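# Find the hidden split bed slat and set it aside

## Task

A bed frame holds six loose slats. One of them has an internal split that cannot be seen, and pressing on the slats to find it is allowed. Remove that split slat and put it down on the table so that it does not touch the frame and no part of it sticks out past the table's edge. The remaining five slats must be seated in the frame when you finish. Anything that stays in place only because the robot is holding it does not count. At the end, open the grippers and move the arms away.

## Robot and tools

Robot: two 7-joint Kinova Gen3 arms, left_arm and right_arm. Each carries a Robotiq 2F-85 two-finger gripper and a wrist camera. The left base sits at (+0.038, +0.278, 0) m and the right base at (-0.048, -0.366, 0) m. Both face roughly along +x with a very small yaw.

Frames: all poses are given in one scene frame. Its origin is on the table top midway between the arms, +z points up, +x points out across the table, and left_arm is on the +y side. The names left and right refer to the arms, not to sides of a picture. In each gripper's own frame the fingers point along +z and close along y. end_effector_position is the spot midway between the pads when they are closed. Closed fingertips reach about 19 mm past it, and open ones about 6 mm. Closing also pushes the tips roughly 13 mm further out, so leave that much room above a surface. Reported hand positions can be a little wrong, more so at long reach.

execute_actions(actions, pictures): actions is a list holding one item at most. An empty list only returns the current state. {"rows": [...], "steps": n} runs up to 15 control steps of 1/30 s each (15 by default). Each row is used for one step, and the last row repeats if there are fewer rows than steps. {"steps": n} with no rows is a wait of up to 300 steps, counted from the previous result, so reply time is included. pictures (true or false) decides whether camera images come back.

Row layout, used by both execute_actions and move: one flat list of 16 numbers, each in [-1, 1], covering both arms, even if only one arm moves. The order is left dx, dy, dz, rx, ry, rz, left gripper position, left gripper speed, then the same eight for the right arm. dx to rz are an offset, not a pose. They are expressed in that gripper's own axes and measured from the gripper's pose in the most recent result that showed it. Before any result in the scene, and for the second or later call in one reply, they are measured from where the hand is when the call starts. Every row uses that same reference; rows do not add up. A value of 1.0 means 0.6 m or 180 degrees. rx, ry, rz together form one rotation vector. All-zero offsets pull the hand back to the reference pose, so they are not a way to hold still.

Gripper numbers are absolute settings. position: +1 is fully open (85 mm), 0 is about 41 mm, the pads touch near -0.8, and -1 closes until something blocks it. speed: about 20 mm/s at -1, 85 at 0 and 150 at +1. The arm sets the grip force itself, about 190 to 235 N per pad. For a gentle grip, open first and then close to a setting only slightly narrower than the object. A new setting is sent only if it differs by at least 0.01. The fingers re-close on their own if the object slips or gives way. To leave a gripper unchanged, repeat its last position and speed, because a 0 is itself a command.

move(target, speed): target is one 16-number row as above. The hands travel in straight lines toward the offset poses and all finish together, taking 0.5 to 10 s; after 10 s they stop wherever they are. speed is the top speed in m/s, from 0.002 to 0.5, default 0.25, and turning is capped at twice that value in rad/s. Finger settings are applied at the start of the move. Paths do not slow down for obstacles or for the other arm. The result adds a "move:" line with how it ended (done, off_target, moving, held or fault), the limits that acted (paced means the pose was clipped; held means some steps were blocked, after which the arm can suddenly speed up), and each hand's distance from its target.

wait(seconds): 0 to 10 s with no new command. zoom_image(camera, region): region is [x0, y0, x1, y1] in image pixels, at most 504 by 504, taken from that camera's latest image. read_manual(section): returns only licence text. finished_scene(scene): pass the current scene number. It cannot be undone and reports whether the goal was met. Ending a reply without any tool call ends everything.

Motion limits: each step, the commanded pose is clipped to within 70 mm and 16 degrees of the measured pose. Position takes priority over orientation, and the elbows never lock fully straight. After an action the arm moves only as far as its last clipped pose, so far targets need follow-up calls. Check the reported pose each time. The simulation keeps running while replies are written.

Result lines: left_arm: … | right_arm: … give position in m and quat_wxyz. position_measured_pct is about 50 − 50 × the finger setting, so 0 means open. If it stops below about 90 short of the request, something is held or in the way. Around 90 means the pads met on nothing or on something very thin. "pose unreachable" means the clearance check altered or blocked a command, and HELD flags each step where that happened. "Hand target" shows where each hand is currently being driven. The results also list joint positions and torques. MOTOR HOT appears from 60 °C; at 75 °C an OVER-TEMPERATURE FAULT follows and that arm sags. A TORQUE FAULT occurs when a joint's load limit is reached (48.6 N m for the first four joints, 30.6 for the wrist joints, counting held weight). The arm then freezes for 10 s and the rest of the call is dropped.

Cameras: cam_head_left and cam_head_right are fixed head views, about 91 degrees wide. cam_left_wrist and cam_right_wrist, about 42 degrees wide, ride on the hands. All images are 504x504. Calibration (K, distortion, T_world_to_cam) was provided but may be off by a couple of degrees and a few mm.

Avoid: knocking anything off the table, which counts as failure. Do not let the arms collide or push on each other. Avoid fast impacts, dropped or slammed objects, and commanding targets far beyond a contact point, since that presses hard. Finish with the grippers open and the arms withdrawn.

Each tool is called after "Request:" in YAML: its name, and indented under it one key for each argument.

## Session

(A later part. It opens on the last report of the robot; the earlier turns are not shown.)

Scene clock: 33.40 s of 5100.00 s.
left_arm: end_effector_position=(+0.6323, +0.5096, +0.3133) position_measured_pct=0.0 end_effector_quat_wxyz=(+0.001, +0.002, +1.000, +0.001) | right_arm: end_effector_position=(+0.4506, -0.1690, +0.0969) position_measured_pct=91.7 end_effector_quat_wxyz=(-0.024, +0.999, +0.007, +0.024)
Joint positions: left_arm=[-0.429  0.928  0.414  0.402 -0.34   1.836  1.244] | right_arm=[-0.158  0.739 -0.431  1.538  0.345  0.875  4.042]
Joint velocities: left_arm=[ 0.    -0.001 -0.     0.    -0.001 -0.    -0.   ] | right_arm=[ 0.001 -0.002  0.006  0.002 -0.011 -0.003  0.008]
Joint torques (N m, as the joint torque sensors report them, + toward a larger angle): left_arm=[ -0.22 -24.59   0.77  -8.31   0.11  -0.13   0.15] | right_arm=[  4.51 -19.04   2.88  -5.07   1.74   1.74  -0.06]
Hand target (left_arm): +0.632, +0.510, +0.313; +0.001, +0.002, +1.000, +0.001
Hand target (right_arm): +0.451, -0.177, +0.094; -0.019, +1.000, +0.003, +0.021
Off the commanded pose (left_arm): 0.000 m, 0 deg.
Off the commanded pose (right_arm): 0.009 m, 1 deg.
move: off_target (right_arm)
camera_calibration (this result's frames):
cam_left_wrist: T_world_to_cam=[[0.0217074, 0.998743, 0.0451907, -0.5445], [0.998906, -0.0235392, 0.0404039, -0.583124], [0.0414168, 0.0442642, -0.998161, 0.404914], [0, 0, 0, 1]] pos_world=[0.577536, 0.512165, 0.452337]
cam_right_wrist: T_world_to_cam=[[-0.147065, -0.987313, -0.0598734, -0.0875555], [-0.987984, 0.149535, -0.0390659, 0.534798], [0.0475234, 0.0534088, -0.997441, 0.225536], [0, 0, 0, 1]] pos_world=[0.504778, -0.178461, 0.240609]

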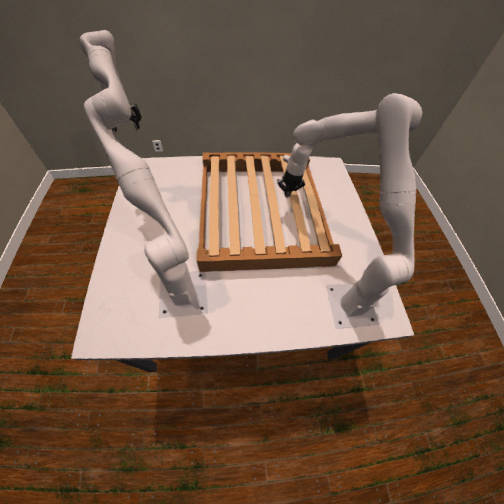

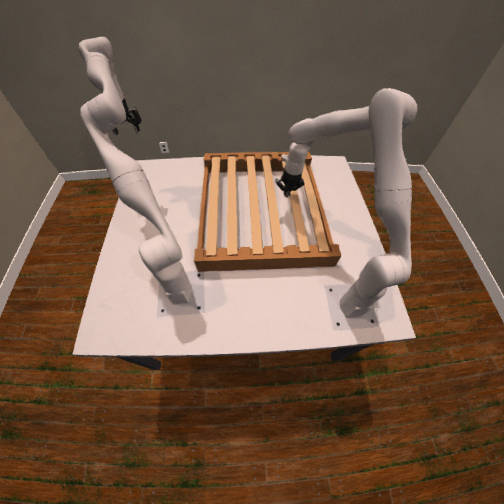

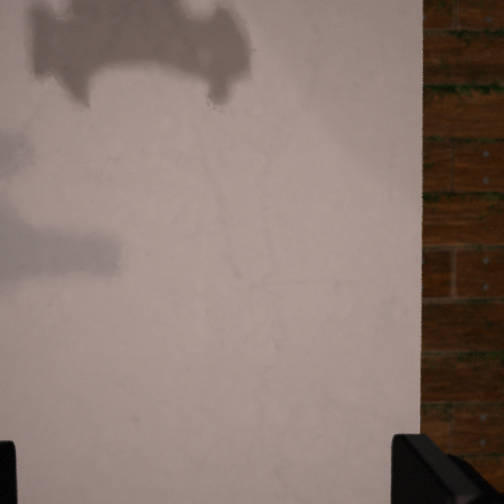

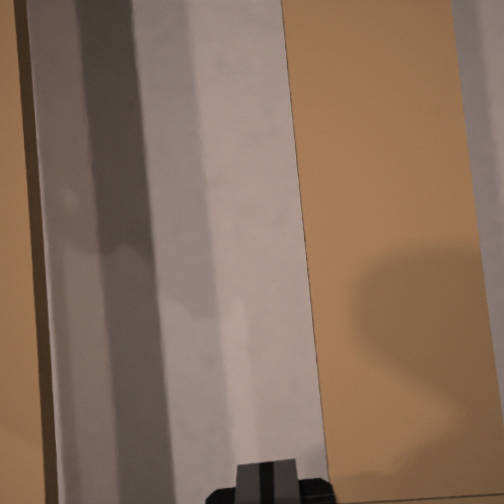

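Request:
move:
  target: [0,0,0,0,0,0,1,0,0,-0.005,-0.08,-0.0153,-0.0153,0.0045,-1,0]
  speed: 0.08

Request:
move:
  target: [0,0,0,0,0,0,1,0,0,0.062,0,0,0,0,-1,0]
  speed: 0.08

Request:
move:
  target: [0,0,0,0,0,0,1,0,0,0,0.11,0,0,0,-1,0]
  speed: 0.025

Scene clock: 39.10 s of 5100.00 s.
left_arm: end_effector_position=(+0.6323, +0.5096, +0.3133) position_measured_pct=0.0 end_effector_quat_wxyz=(+0.001, +0.002, +1.000, +0.001) | right_arm: end_effector_position=(+0.4481, -0.1683, +0.1449) position_measured_pct=91.7 end_effector_quat_wxyz=(-0.000, +1.000, +0.000, -0.000)
Joint positions: left_arm=[-0.429  0.928  0.414  0.402 -0.34   1.836  1.244] | right_arm=[-0.186  0.705 -0.433  1.415  0.312  1.09   4.049]
Joint velocities: left_arm=[-0.001  0.001 -0.     0.    -0.001 -0.    -0.   ] | right_arm=[-0.002  0.001 -0.001 -0.002  0.001  0.001 -0.   ]
Joint torques (N m, as the joint torque sensors report them, + toward a larger angle): left_arm=[  0.19 -24.77   0.28  -8.22  -0.31  -0.11   0.04] | right_arm=[ -0.06 -21.18  -1.67  -8.56   0.08   0.12   0.16]
Hand target (left_arm): +0.632, +0.510, +0.313; +0.001, +0.002, +1.000, +0.001
Hand target (right_arm): +0.448, -0.168, +0.145; -0.000, +1.000, +0.001, -0.000
Off the commanded pose (left_arm): 0.000 m, 0 deg.
Off the commanded pose (right_arm): 0.000 m, 0 deg.
After step 90, 1.77 s passed at rest.
move: done
camera_calibration (this result's frames):
cam_left_wrist: T_world_to_cam=[[0.0217071, 0.998743, 0.04519, -0.544499], [0.998906, -0.0235388, 0.0404031, -0.583124], [0.041416, 0.0442635, -0.998161, 0.404913], [0, 0, 0, 1]] pos_world=[0.577536, 0.512166, 0.452335]
cam_right_wrist: T_world_to_cam=[[-0.162268, -0.986735, -0.00489061, -0.0853626], [-0.986747, 0.162266, 0.000707561, 0.529989], [0.0000954053, 0.0049406, -0.999988, 0.286929], [0, 0, 0, 1]] pos_world=[0.509086, -0.171647, 0.286133]

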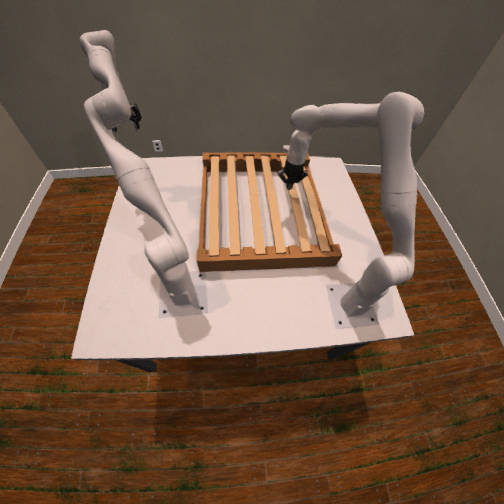

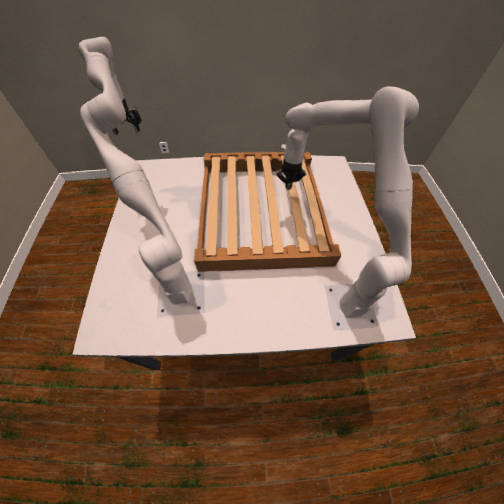

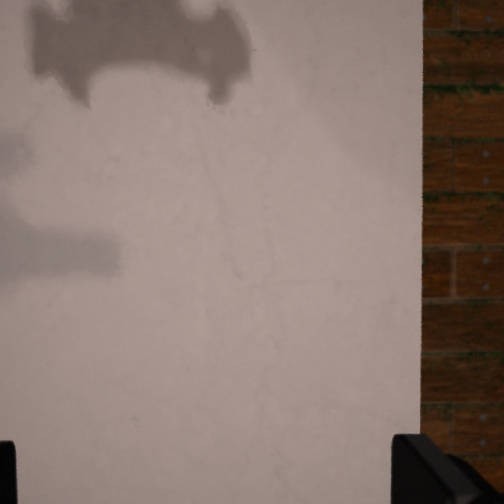

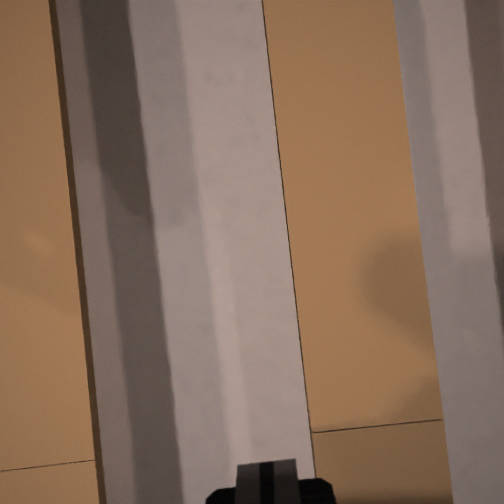

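Scene clock: 39.87 s of 5100.00 s.
left_arm: end_effector_position=(+0.6323, +0.5096, +0.3133) position_measured_pct=0.0 end_effector_quat_wxyz=(+0.001, +0.002, +1.000, +0.001) | right_arm: end_effector_position=(+0.4483, -0.2051, +0.1449) position_measured_pct=91.7 end_effector_quat_wxyz=(-0.000, +1.000, +0.001, -0.000)
Joint positions: left_arm=[-0.429  0.928  0.414  0.402 -0.34   1.836  1.244] | right_arm=[-0.112  0.68  -0.436  1.464  0.308  1.065  4.109]
Joint velocities: left_arm=[-0.001  0.002 -0.    -0.     0.001  0.    -0.   ] | right_arm=[ 0.005 -0.003  0.002  0.002  0.    -0.001  0.002]
Joint torques (N m, as the joint torque sensors report them, + toward a larger angle): left_arm=[ -0.31 -24.56   0.98  -8.17  -0.37  -0.4    0.34] | right_arm=[ -0.13 -20.9   -2.13  -7.96  -0.17   0.05   0.2 ]
Hand target (left_arm): +0.632, +0.510, +0.313; +0.001, +0.002, +1.000, +0.001
Hand target (right_arm): +0.448, -0.205, +0.145; -0.000, +1.000, +0.000, -0.000
Off the commanded pose (left_arm): 0.000 m, 0 deg.
Off the commanded pose (right_arm): 0.000 m, 0 deg.
move: done
camera_calibration (this result's frames):
cam_left_wrist: T_world_to_cam=[[0.0217073, 0.998743, 0.0451891, -0.5445], [0.998906, -0.0235389, 0.0404024, -0.583125], [0.0414153, 0.0442627, -0.998161, 0.404912], [0, 0, 0, 1]] pos_world=[0.577537, 0.512166, 0.452333]
cam_right_wrist: T_world_to_cam=[[-0.16179, -0.986812, -0.00509107, -0.121865], [-0.986825, 0.161788, 0.000724829, 0.536028], [0.000108405, 0.00514127, -0.999987, 0.287152], [0, 0, 0, 1]] pos_world=[0.509219, -0.208457, 0.28614]

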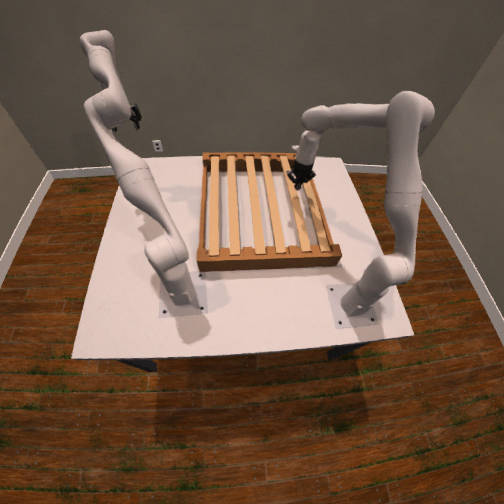

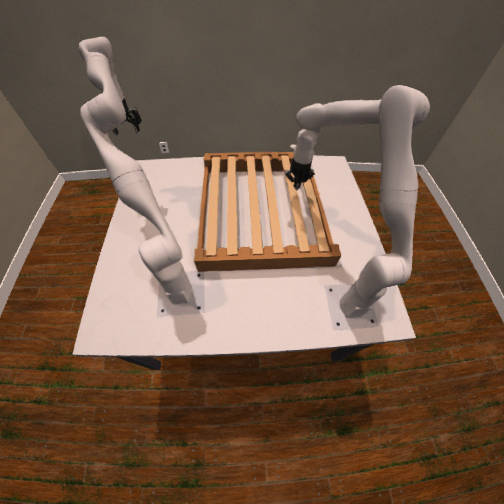

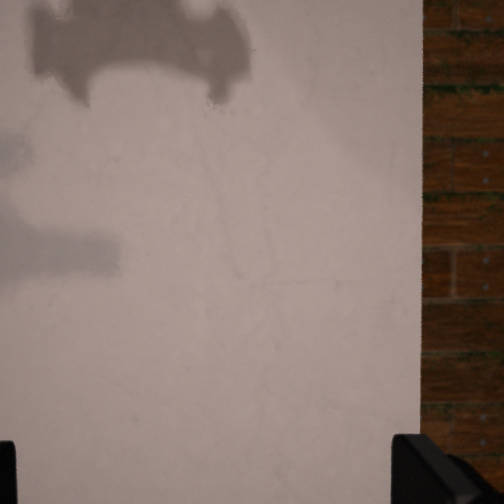

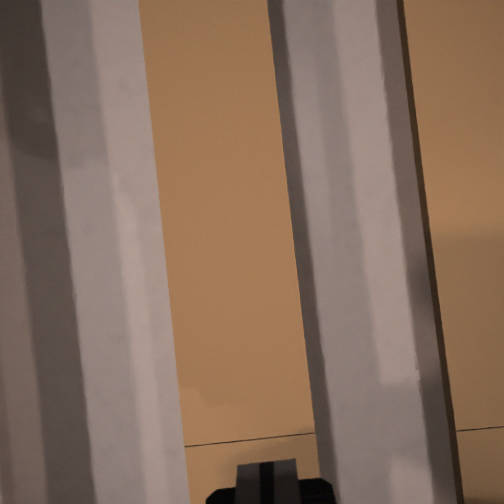

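Scene clock: 42.73 s of 5100.00 s.
left_arm: end_effector_position=(+0.6323, +0.5096, +0.3133) position_measured_pct=0.0 end_effector_quat_wxyz=(+0.001, +0.002, +1.000, +0.001) | right_arm: end_effector_position=(+0.4531, -0.2032, +0.0974) position_measured_pct=91.7 end_effector_quat_wxyz=(-0.002, +1.000, +0.001, +0.013)
Joint positions: left_arm=[-0.429  0.928  0.414  0.402 -0.34   1.836  1.244] | right_arm=[-0.127  0.737 -0.411  1.53   0.352  0.921  4.071]
Joint velocities: left_arm=[ 0.     0.     0.    -0.     0.001  0.    -0.   ] | right_arm=[-0.002 -0.001  0.003  0.001  0.    -0.004 -0.   ]
Joint torques (N m, as the joint torque sensors report them, + toward a larger angle): left_arm=[  0.02 -24.4    0.79  -7.96  -0.04   0.03  -0.01] | right_arm=[-0.25  3.32  2.01 -3.24  1.35 -5.21  0.08]
Hand target (left_arm): +0.632, +0.510, +0.313; +0.001, +0.002, +1.000, +0.001
Hand target (right_arm): +0.448, -0.205, +0.079; -0.000, +1.000, +0.000, -0.000
Off the commanded pose (left_arm): 0.000 m, 0 deg.
Off the commanded pose (right_arm): 0.019 m, 2 deg.
move: off_target (right_arm)
camera_calibration (this result's frames):
cam_left_wrist: T_world_to_cam=[[0.0217073, 0.998743, 0.0451882, -0.544499], [0.998906, -0.0235389, 0.0404018, -0.583125], [0.0414147, 0.0442618, -0.998161, 0.404911], [0, 0, 0, 1]] pos_world=[0.577538, 0.512167, 0.452331]
cam_right_wrist: T_world_to_cam=[[-0.161946, -0.986707, -0.0135069, -0.118583], [-0.986447, 0.162239, -0.0245285, 0.542885], [0.0263938, 0.00935157, -0.999608, 0.228575], [0, 0, 0, 1]] pos_world=[0.51029, -0.207221, 0.2402]

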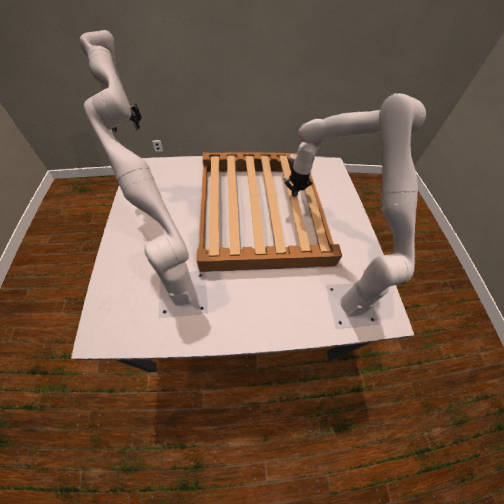

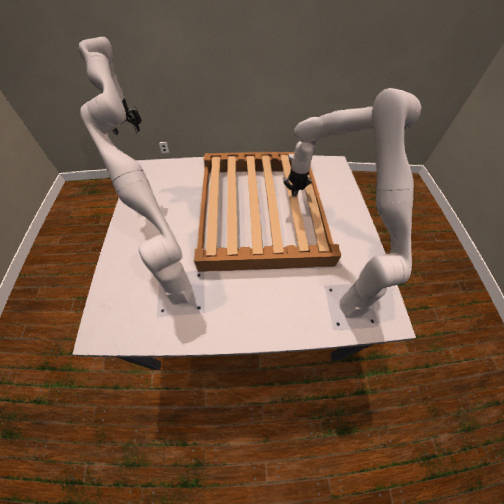

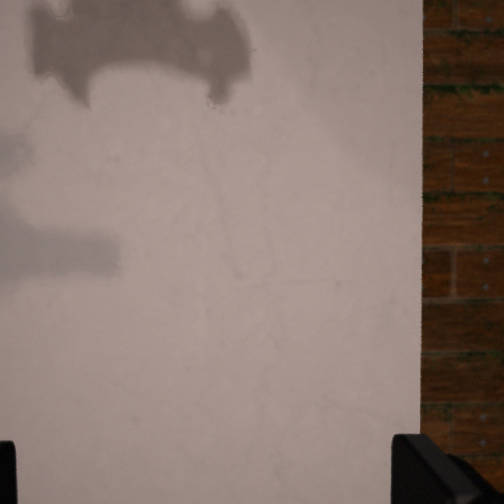

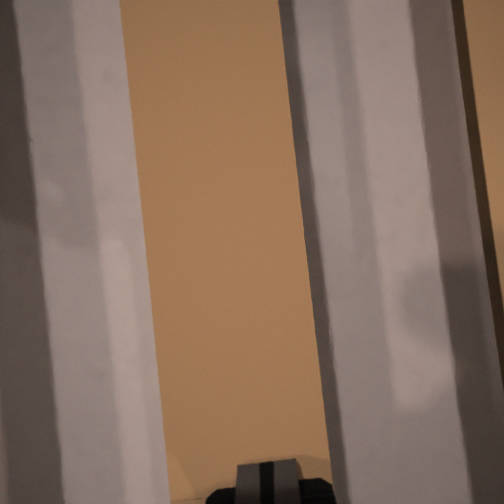

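Request:
move:
  target: [0,0,0,0,0,0,1,0,0,0,-0.09,0,-0.008,0,0.6,1]
  speed: 0.1

Request:
move:
  target: [0,0,0,0,0,0,1,0,0,-0.18,0,0,0,0,0.6,1]
  speed: 0.12

Scene clock: 49.07 s of 5100.00 s.
left_arm: end_effector_position=(+0.6323, +0.5096, +0.3133) position_measured_pct=0.0 end_effector_quat_wxyz=(+0.001, +0.002, +1.000, +0.001) | right_arm: end_effector_position=(+0.4515, -0.2032, +0.1513) position_measured_pct=19.8 end_effector_quat_wxyz=(-0.002, +1.000, +0.001, +0.000)
Joint positions: left_arm=[-0.429  0.928  0.414  0.402 -0.34   1.836  1.244] | right_arm=[-0.112  0.678 -0.438  1.444  0.301  1.083  4.117]
Joint velocities: left_arm=[ 0.001  0.001  0.    -0.    -0.001 -0.001 -0.001] | right_arm=[ 0.001 -0.001  0.001 -0.001 -0.     0.003  0.001]
Joint torques (N m, as the joint torque sensors report them, + toward a larger angle): left_arm=[  0.19 -24.66   0.61  -8.17  -0.39  -0.12   0.32] | right_arm=[  0.   -20.51  -1.75  -8.62  -0.06  -0.01   0.02]
Hand target (left_arm): +0.632, +0.510, +0.313; +0.001, +0.002, +1.000, +0.001
Hand target (right_arm): +0.452, -0.203, +0.151; -0.002, +1.000, +0.001, +0.000
Off the commanded pose (left_arm): 0.000 m, 0 deg.
Off the commanded pose (right_arm): 0.000 m, 0 deg.
After step 90, 2.43 s passed at rest.
move: done
camera_calibration (this result's frames):
cam_left_wrist: T_world_to_cam=[[0.0217072, 0.998743, 0.0451874, -0.544499], [0.998906, -0.0235386, 0.040401, -0.583126], [0.0414139, 0.044261, -0.998161, 0.40491], [0, 0, 0, 1]] pos_world=[0.577539, 0.512167, 0.452329]
cam_right_wrist: T_world_to_cam=[[-0.16158, -0.986815, -0.00942967, -0.118903], [-0.986859, 0.161585, 0.000314149, 0.538983], [0.00121368, 0.00935651, -0.999955, 0.293917], [0, 0, 0, 1]] pos_world=[0.512331, -0.207176, 0.292614]

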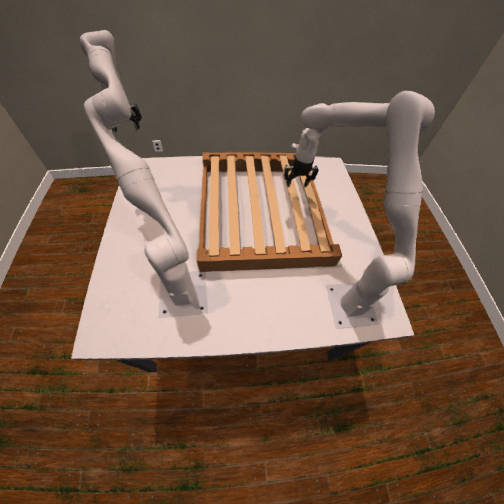

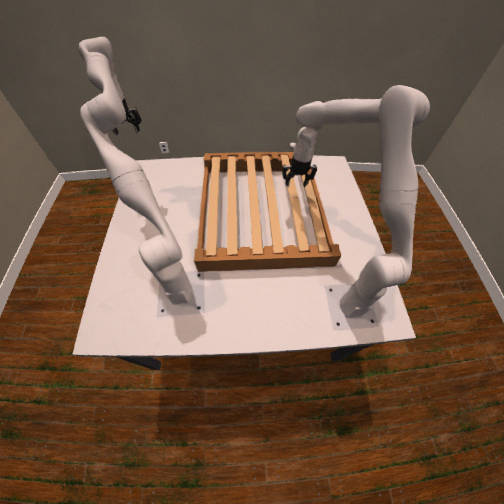

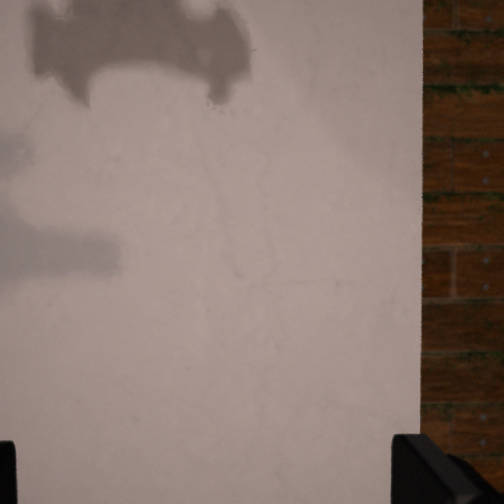

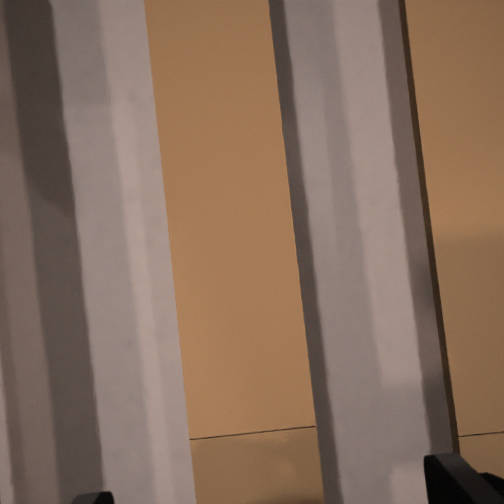

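Scene clock: 50.33 s of 5100.00 s.
left_arm: end_effector_position=(+0.6323, +0.5097, +0.3133) position_measured_pct=0.0 end_effector_quat_wxyz=(+0.001, +0.002, +1.000, +0.001) | right_arm: end_effector_position=(+0.4510, -0.0958, +0.1516) position_measured_pct=19.8 end_effector_quat_wxyz=(-0.002, +1.000, +0.001, +0.000)
Joint positions: left_arm=[-0.429  0.928  0.414  0.402 -0.34   1.836  1.244] | right_arm=[-0.324  0.766 -0.428  1.267  0.314  1.171  3.955]
Joint velocities: left_arm=[ 0.    -0.    -0.     0.001 -0.001 -0.     0.   ] | right_arm=[-0.006  0.005 -0.001 -0.003  0.002  0.003 -0.001]
Joint torques (N m, as the joint torque sensors report them, + toward a larger angle): left_arm=[  0.01 -24.64   1.03  -8.24  -0.11  -0.13  -0.24] | right_arm=[ -0.2  -22.88  -1.81  -8.52   0.05  -0.16   0.04]
Hand target (left_arm): +0.632, +0.510, +0.313; +0.001, +0.002, +1.000, +0.001
Hand target (right_arm): +0.451, -0.095, +0.151; -0.002, +1.000, +0.001, +0.000
Off the commanded pose (left_arm): 0.000 m, 0 deg.
Off the commanded pose (right_arm): 0.001 m, 0 deg.
move: done
camera_calibration (this result's frames):
cam_left_wrist: T_world_to_cam=[[0.0217069, 0.998743, 0.0451868, -0.544499], [0.998906, -0.0235383, 0.0404003, -0.583126], [0.0414131, 0.0442604, -0.998161, 0.404909], [0, 0, 0, 1]] pos_world=[0.577539, 0.512167, 0.452327]
cam_right_wrist: T_world_to_cam=[[-0.161948, -0.98676, -0.0088587, -0.0128722], [-0.986799, 0.16195, 0.000433943, 0.521076], [0.00100647, 0.00881203, -0.999961, 0.293269], [0, 0, 0, 1]] pos_world=[0.511818, -0.0996744, 0.292917]

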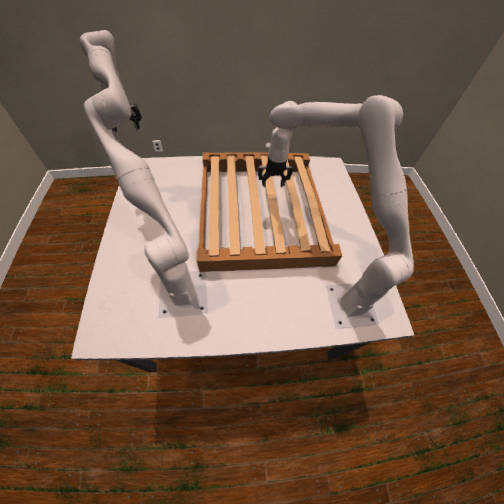

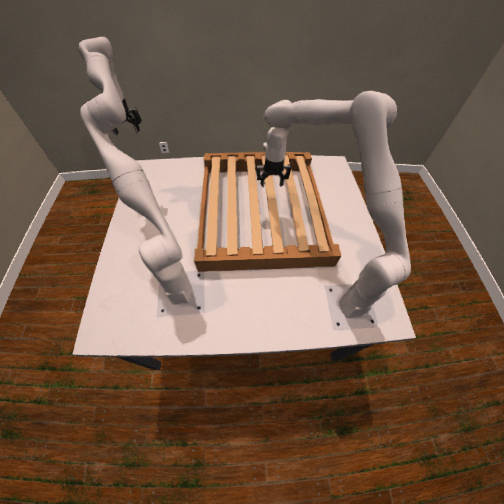

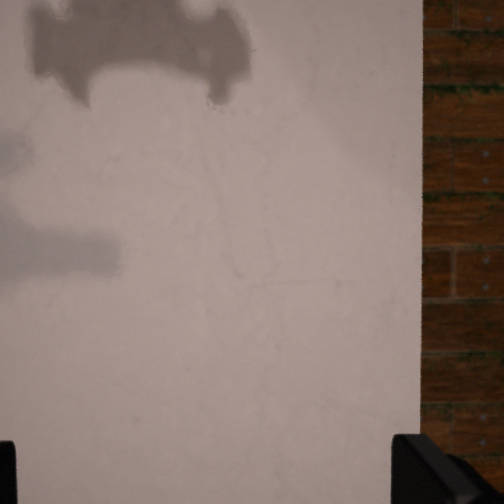

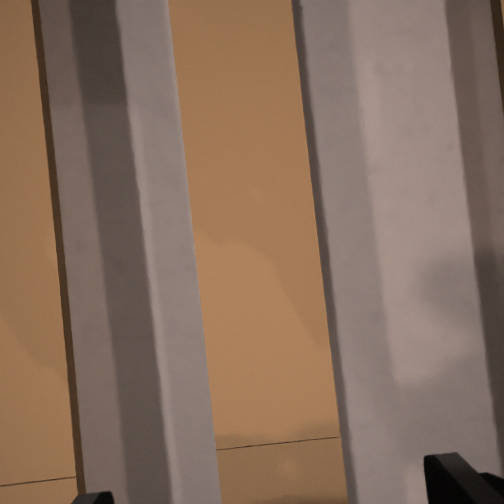

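Request:
move:
  target: [0,0,0,0,0,0,1,0,-0.003,0.005,0.119,0,0,0,0.6,1]
  speed: 0.06

Request:
move:
  target: [0,0,0,0,0,0,1,0,0,0,0,0,0,0,-1,0]

Request:
move:
  target: [0,0,0,0,0,0,1,0,0,0,-0.2,0,0,0,-1,0]
  speed: 0.06

Scene clock: 56.77 s of 5100.00 s.
left_arm: end_effector_position=(+0.6323, +0.5097, +0.3133) position_measured_pct=0.0 end_effector_quat_wxyz=(+0.001, +0.002, +1.000, +0.001) | right_arm: end_effector_position=(+0.4495, -0.0988, +0.0804) position_measured_pct=19.8 end_effector_quat_wxyz=(-0.002, +1.000, +0.000, +0.000)
Joint positions: left_arm=[-0.429  0.928  0.414  0.402 -0.34   1.836  1.244] | right_arm=[-0.326  0.847 -0.405  1.359  0.354  1.004  3.924]
Joint velocities: left_arm=[ 0.     0.     0.     0.001 -0.002  0.    -0.   ] | right_arm=[-0.     0.001 -0.     0.    -0.001 -0.001 -0.001]
Joint torques (N m, as the joint torque sensors report them, + toward a larger angle): left_arm=[ -0.02 -24.92   0.31  -8.55   0.06  -0.09  -0.04] | right_arm=[ -0.18 -23.12  -2.05  -7.78  -0.08  -0.16   0.2 ]
Hand target (left_arm): +0.632, +0.510, +0.313; +0.001, +0.002, +1.000, +0.001
Hand target (right_arm): +0.449, -0.099, +0.080; -0.002, +1.000, +0.000, +0.000
Off the commanded pose (left_arm): 0.000 m, 0 deg.
Off the commanded pose (right_arm): 0.000 m, 0 deg.
After step 90, 1.93 s passed at rest.
move: done
camera_calibration (this result's frames):
cam_left_wrist: T_world_to_cam=[[0.0217067, 0.998743, 0.0451861, -0.544499], [0.998906, -0.023538, 0.0403996, -0.583127], [0.0414124, 0.0442597, -0.998161, 0.404908], [0, 0, 0, 1]] pos_world=[0.57754, 0.512168, 0.452325]
cam_right_wrist: T_world_to_cam=[[-0.162579, -0.986656, -0.00884308, -0.0163907], [-0.986695, 0.162583, 0.000307679, 0.520126], [0.00113416, 0.00877544, -0.999961, 0.221974], [0, 0, 0, 1]] pos_world=[0.510289, -0.102684, 0.221661]

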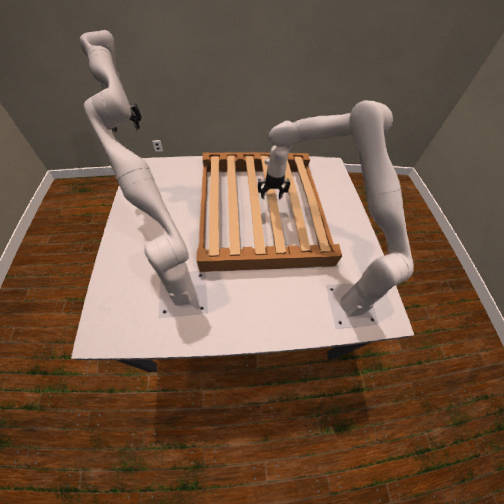

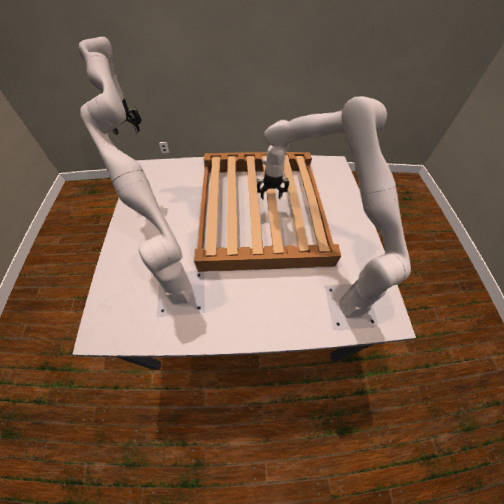

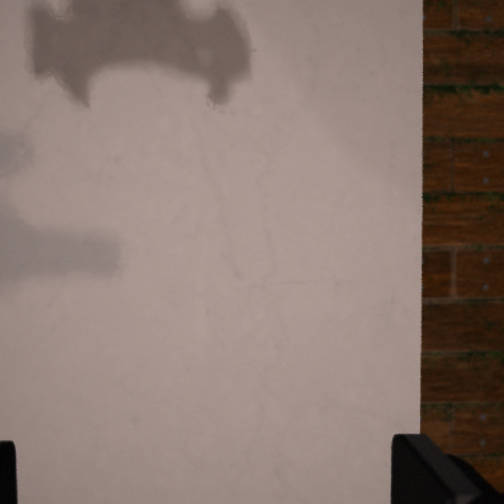

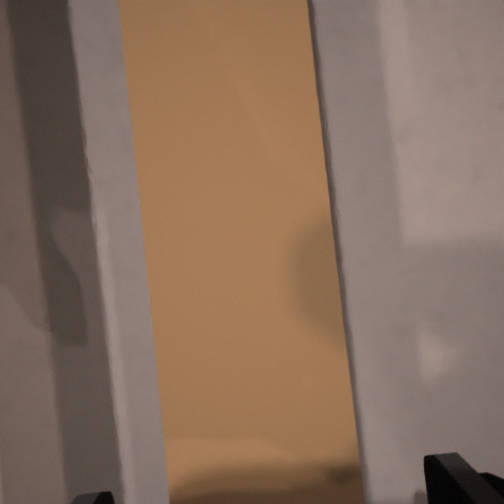

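Scene clock: 57.47 s of 5100.00 s.
left_arm: end_effector_position=(+0.6323, +0.5097, +0.3133) position_measured_pct=0.0 end_effector_quat_wxyz=(+0.001, +0.002, +1.000, +0.001) | right_arm: end_effector_position=(+0.4495, -0.0987, +0.0804) position_measured_pct=55.2 end_effector_quat_wxyz=(-0.002, +1.000, +0.000, +0.000)
Joint positions: left_arm=[-0.429  0.928  0.414  0.402 -0.34   1.836  1.244] | right_arm=[-0.326  0.847 -0.405  1.359  0.354  1.004  3.924]
Joint velocities: left_arm=[-0.    -0.001  0.    -0.     0.002 -0.    -0.   ] | right_arm=[ 0.    -0.     0.     0.     0.     0.001 -0.001]
Joint torques (N m, as the joint torque sensors report them, + toward a larger angle): left_arm=[ -0.21 -24.71   0.89  -8.16   0.12  -0.17  -0.07] | right_arm=[ -0.25 -22.96  -1.88  -7.86   0.12  -0.34   0.28]
Hand target (left_arm): +0.632, +0.510, +0.313; +0.001, +0.002, +1.000, +0.001
Hand target (right_arm): +0.449, -0.099, +0.080; -0.002, +1.000, +0.000, +0.000
Off the commanded pose (left_arm): 0.000 m, 0 deg.
Off the commanded pose (right_arm): 0.000 m, 0 deg.
move: done
camera_calibration (this result's frames):
cam_left_wrist: T_world_to_cam=[[0.0217071, 0.998743, 0.0451852, -0.544499], [0.998906, -0.0235384, 0.0403988, -0.583127], [0.0414116, 0.0442588, -0.998161, 0.404907], [0, 0, 0, 1]] pos_world=[0.577541, 0.512168, 0.452323]
cam_right_wrist: T_world_to_cam=[[-0.162724, -0.986631, -0.00892092, -0.0163005], [-0.986671, 0.162728, 0.000285077, 0.520135], [0.00117042, 0.0088484, -0.99996, 0.222036], [0, 0, 0, 1]] pos_world=[0.51029, -0.102688, 0.221734]

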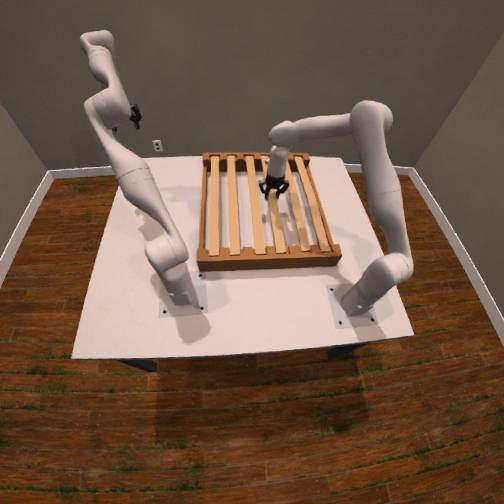

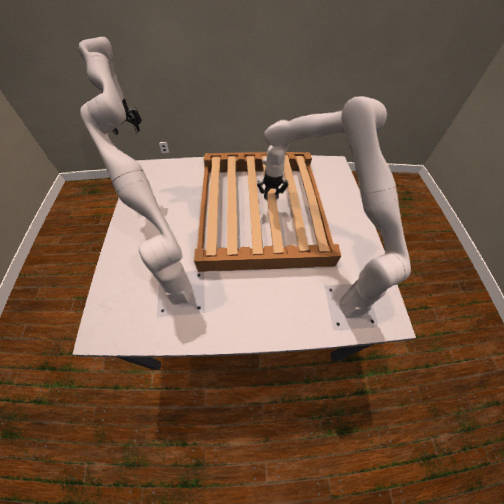

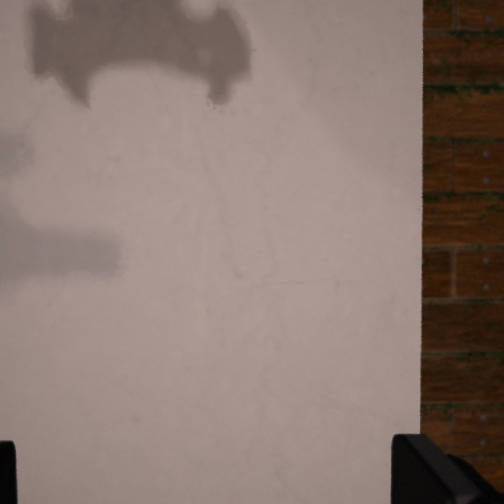

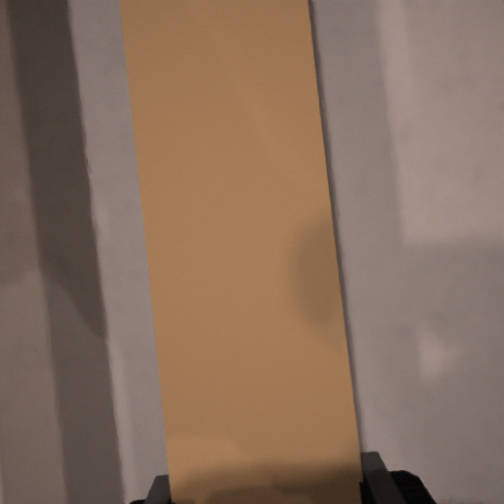

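Scene clock: 59.77 s of 5100.00 s.
left_arm: end_effector_position=(+0.6323, +0.5097, +0.3133) position_measured_pct=0.0 end_effector_quat_wxyz=(+0.001, +0.002, +1.000, +0.001) | right_arm: end_effector_position=(+0.4491, -0.0988, +0.2003) position_measured_pct=55.2 end_effector_quat_wxyz=(-0.002, +1.000, +0.001, +0.000)
Joint positions: left_arm=[-0.429  0.928  0.414  0.402 -0.34   1.836  1.244] | right_arm=[-0.319  0.713 -0.44   1.202  0.291  1.284  3.978]
Joint velocities: left_arm=[ 0.    -0.001 -0.     0.    -0.    -0.    -0.001] | right_arm=[-0.    -0.     0.    -0.002  0.001  0.001  0.   ]
Joint torques (N m, as the joint torque sensors report them, + toward a larger angle): left_arm=[  0.09 -24.2    0.57  -8.6   -0.22   0.28   0.15] | right_arm=[ -0.06 -22.85  -1.68  -9.14   0.11   0.07   0.02]
Hand target (left_arm): +0.632, +0.510, +0.313; +0.001, +0.002, +1.000, +0.001
Hand target (right_arm): +0.449, -0.099, +0.200; -0.002, +1.000, +0.001, +0.000
Off the commanded pose (left_arm): 0.000 m, 0 deg.
Off the commanded pose (right_arm): 0.001 m, 0 deg.
move: done
camera_calibration (this result's frames):
cam_left_wrist: T_world_to_cam=[[0.0217072, 0.998743, 0.0451843, -0.544499], [0.998906, -0.0235384, 0.0403983, -0.583128], [0.0414111, 0.0442579, -0.998161, 0.404906], [0, 0, 0, 1]] pos_world=[0.577542, 0.512168, 0.452322]
cam_right_wrist: T_world_to_cam=[[-0.161741, -0.986792, -0.00901668, -0.0158394], [-0.986833, 0.161745, 0.000281024, 0.51969], [0.00118109, 0.0089434, -0.999959, 0.34192], [0, 0, 0, 1]] pos_world=[0.509881, -0.102745, 0.341617]

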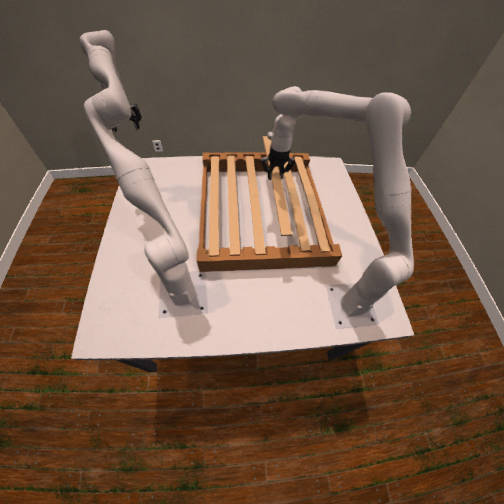

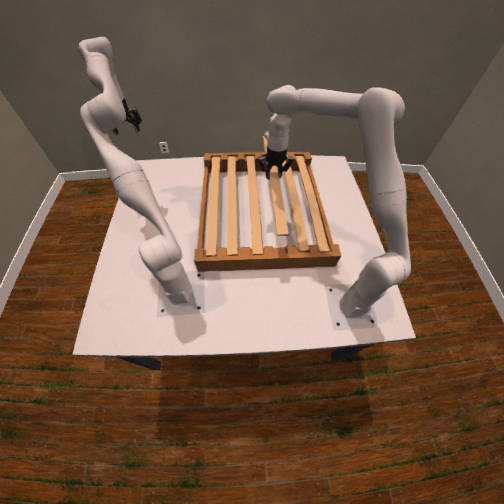

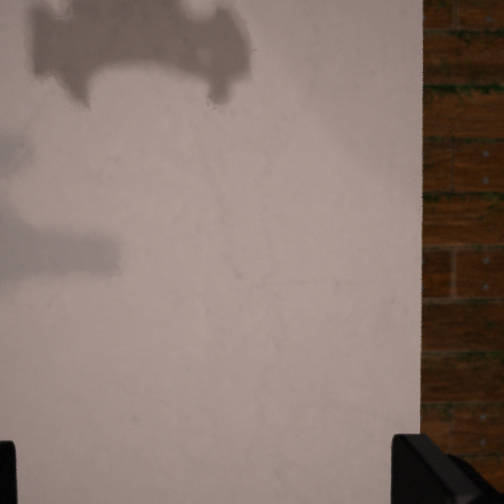

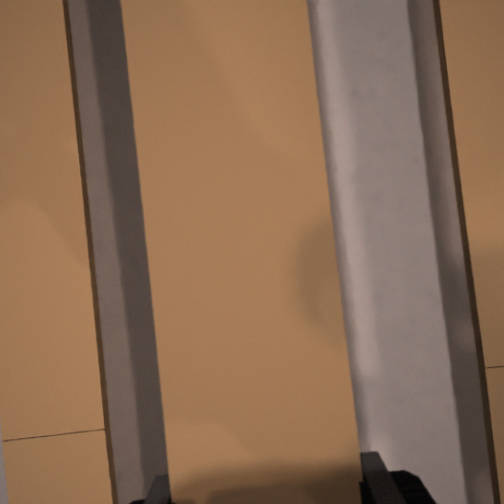

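Request:
move:
  target: [0,0,0,0,0,0,1,0,-0.03,0.65,0,0,0,0,-1,0]
  speed: 0.15

Request:
move:
  target: [0,0,0,0,0,0,1,0,0,0,0.303,0,0,0,-1,0]
  speed: 0.07

Scene clock: 68.87 s of 5100.00 s.
left_arm: end_effector_position=(+0.6323, +0.5097, +0.3133) position_measured_pct=0.0 end_effector_quat_wxyz=(+0.001, +0.002, +1.000, +0.001) | right_arm: end_effector_position=(+0.4339, -0.4878, +0.1997) position_measured_pct=55.2 end_effector_quat_wxyz=(-0.003, +1.000, +0.001, +0.002)
Joint positions: left_arm=[-0.429  0.928  0.414  0.402 -0.34   1.836  1.244] | right_arm=[ 0.452  0.559 -0.414  1.48   0.228  1.148  4.723]
Joint velocities: left_arm=[-0.     0.001 -0.    -0.001 -0.001 -0.     0.   ] | right_arm=[ 0.005  0.001  0.003 -0.001 -0.003  0.     0.004]
Joint torques (N m, as the joint torque sensors report them, + toward a larger angle): left_arm=[ -0.14 -24.83   0.79  -8.76  -0.06  -0.19   0.02] | right_arm=[ -0.92 -19.48  -1.49  -9.1    0.03  -0.26   0.12]
Hand target (left_arm): +0.632, +0.510, +0.313; +0.001, +0.002, +1.000, +0.001
Hand target (right_arm): +0.434, -0.488, +0.200; -0.003, +1.000, +0.001, +0.002
Off the commanded pose (left_arm): 0.000 m, 0 deg.
Off the commanded pose (right_arm): 0.003 m, 0 deg.
After step 90, 3.13 s passed at rest.
move: done
camera_calibration (this result's frames):
cam_left_wrist: T_world_to_cam=[[0.0217072, 0.998743, 0.0451835, -0.544499], [0.998906, -0.0235384, 0.0403976, -0.583128], [0.0414103, 0.0442572, -0.998162, 0.404905], [0, 0, 0, 1]] pos_world=[0.577543, 0.512169, 0.45232]
cam_right_wrist: T_world_to_cam=[[-0.161459, -0.986808, -0.0118585, -0.401685], [-0.98687, 0.161497, -0.00234191, 0.568031], [0.00422613, 0.0113247, -0.999927, 0.344585], [0, 0, 0, 1]] pos_world=[0.494261, -0.492024, 0.341127]

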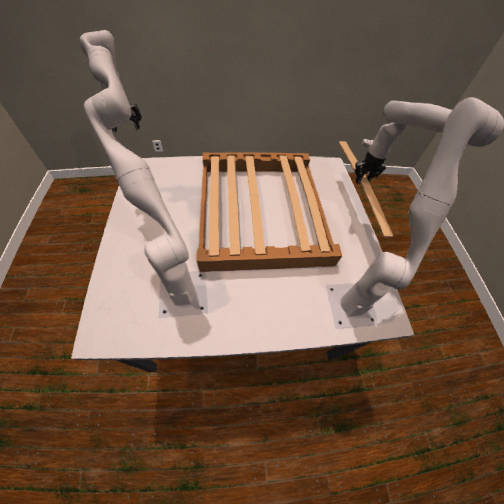

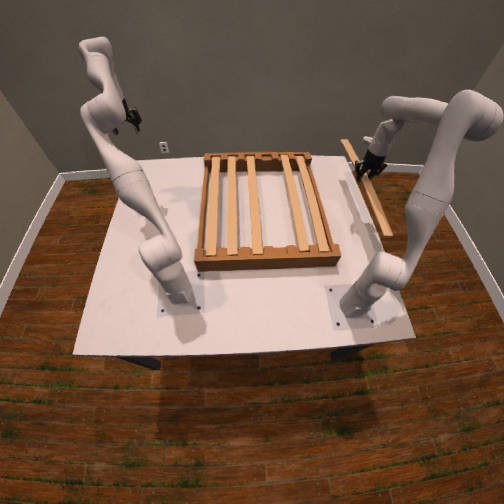

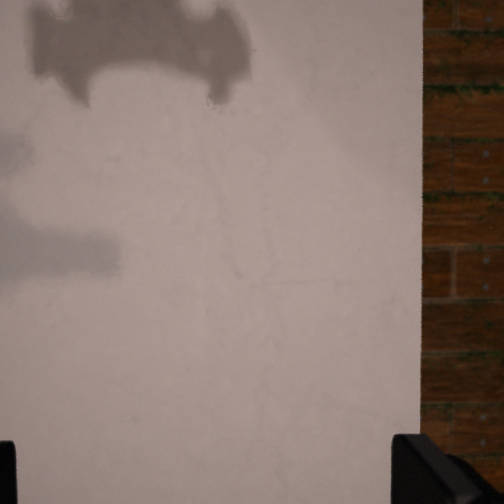

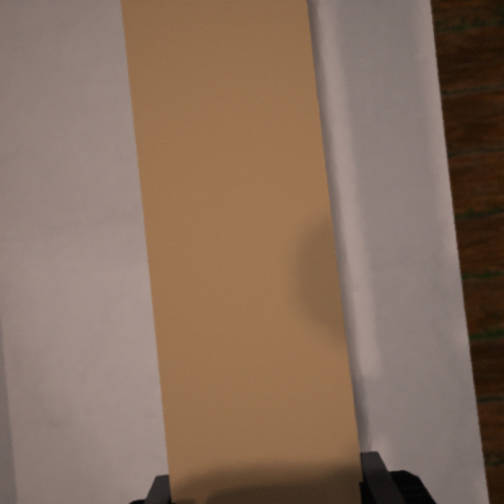

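Scene clock: 71.77 s of 5100.00 s.
left_arm: end_effector_position=(+0.6323, +0.5097, +0.3133) position_measured_pct=0.0 end_effector_quat_wxyz=(+0.001, +0.002, +1.000, +0.001) | right_arm: end_effector_position=(+0.4346, -0.4875, +0.0182) position_measured_pct=55.2 end_effector_quat_wxyz=(-0.003, +1.000, +0.000, +0.002)
Joint positions: left_arm=[-0.429  0.928  0.414  0.402 -0.34   1.836  1.244] | right_arm=[ 0.396  0.824 -0.325  1.667  0.358  0.707  4.615]
Joint velocities: left_arm=[-0.001  0.    -0.    -0.    -0.     0.     0.   ] | right_arm=[-0.002  0.003  0.     0.     0.001 -0.003  0.   ]
Joint torques (N m, as the joint torque sensors report them, + toward a larger angle): left_arm=[  0.15 -24.85   1.    -8.26   0.11  -0.13   0.12] | right_arm=[ -0.09 -22.03  -1.47  -6.01  -0.09  -0.12   0.22]
Hand target (left_arm): +0.632, +0.510, +0.313; +0.001, +0.002, +1.000, +0.001
Hand target (right_arm): +0.435, -0.487, +0.018; -0.003, +1.000, +0.000, +0.002
Off the commanded pose (left_arm): 0.000 m, 0 deg.
Off the commanded pose (right_arm): 0.001 m, 0 deg.
move: done
camera_calibration (this result's frames):
cam_left_wrist: T_world_to_cam=[[0.0217073, 0.998743, 0.0451827, -0.544499], [0.998906, -0.0235384, 0.0403968, -0.583128], [0.0414095, 0.0442563, -0.998162, 0.404904], [0, 0, 0, 1]] pos_world=[0.577543, 0.512169, 0.452318]
cam_right_wrist: T_world_to_cam=[[-0.163085, -0.986546, -0.0114384, -0.402643], [-0.986602, 0.163124, -0.00256427, 0.568923], [0.00439566, 0.010867, -0.999931, 0.162869], [0, 0, 0, 1]] pos_world=[0.494919, -0.491801, 0.159711]

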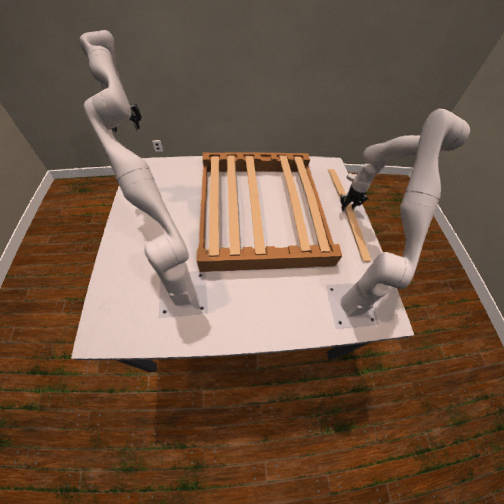

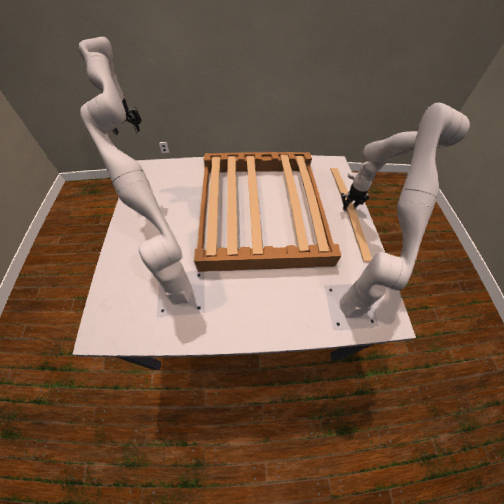

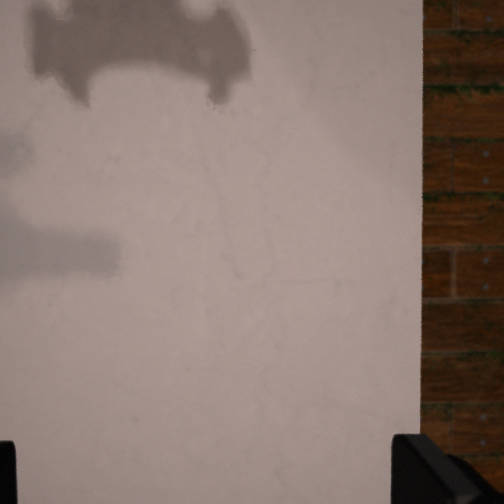

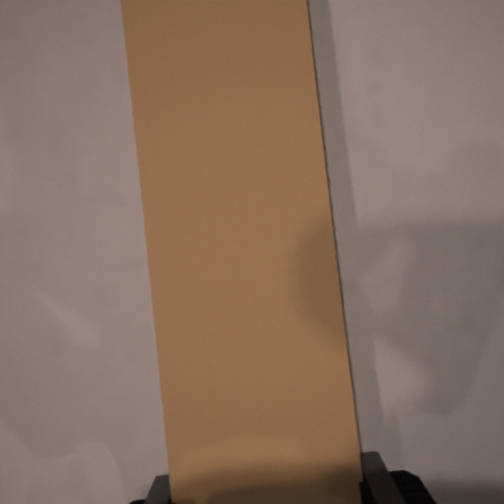

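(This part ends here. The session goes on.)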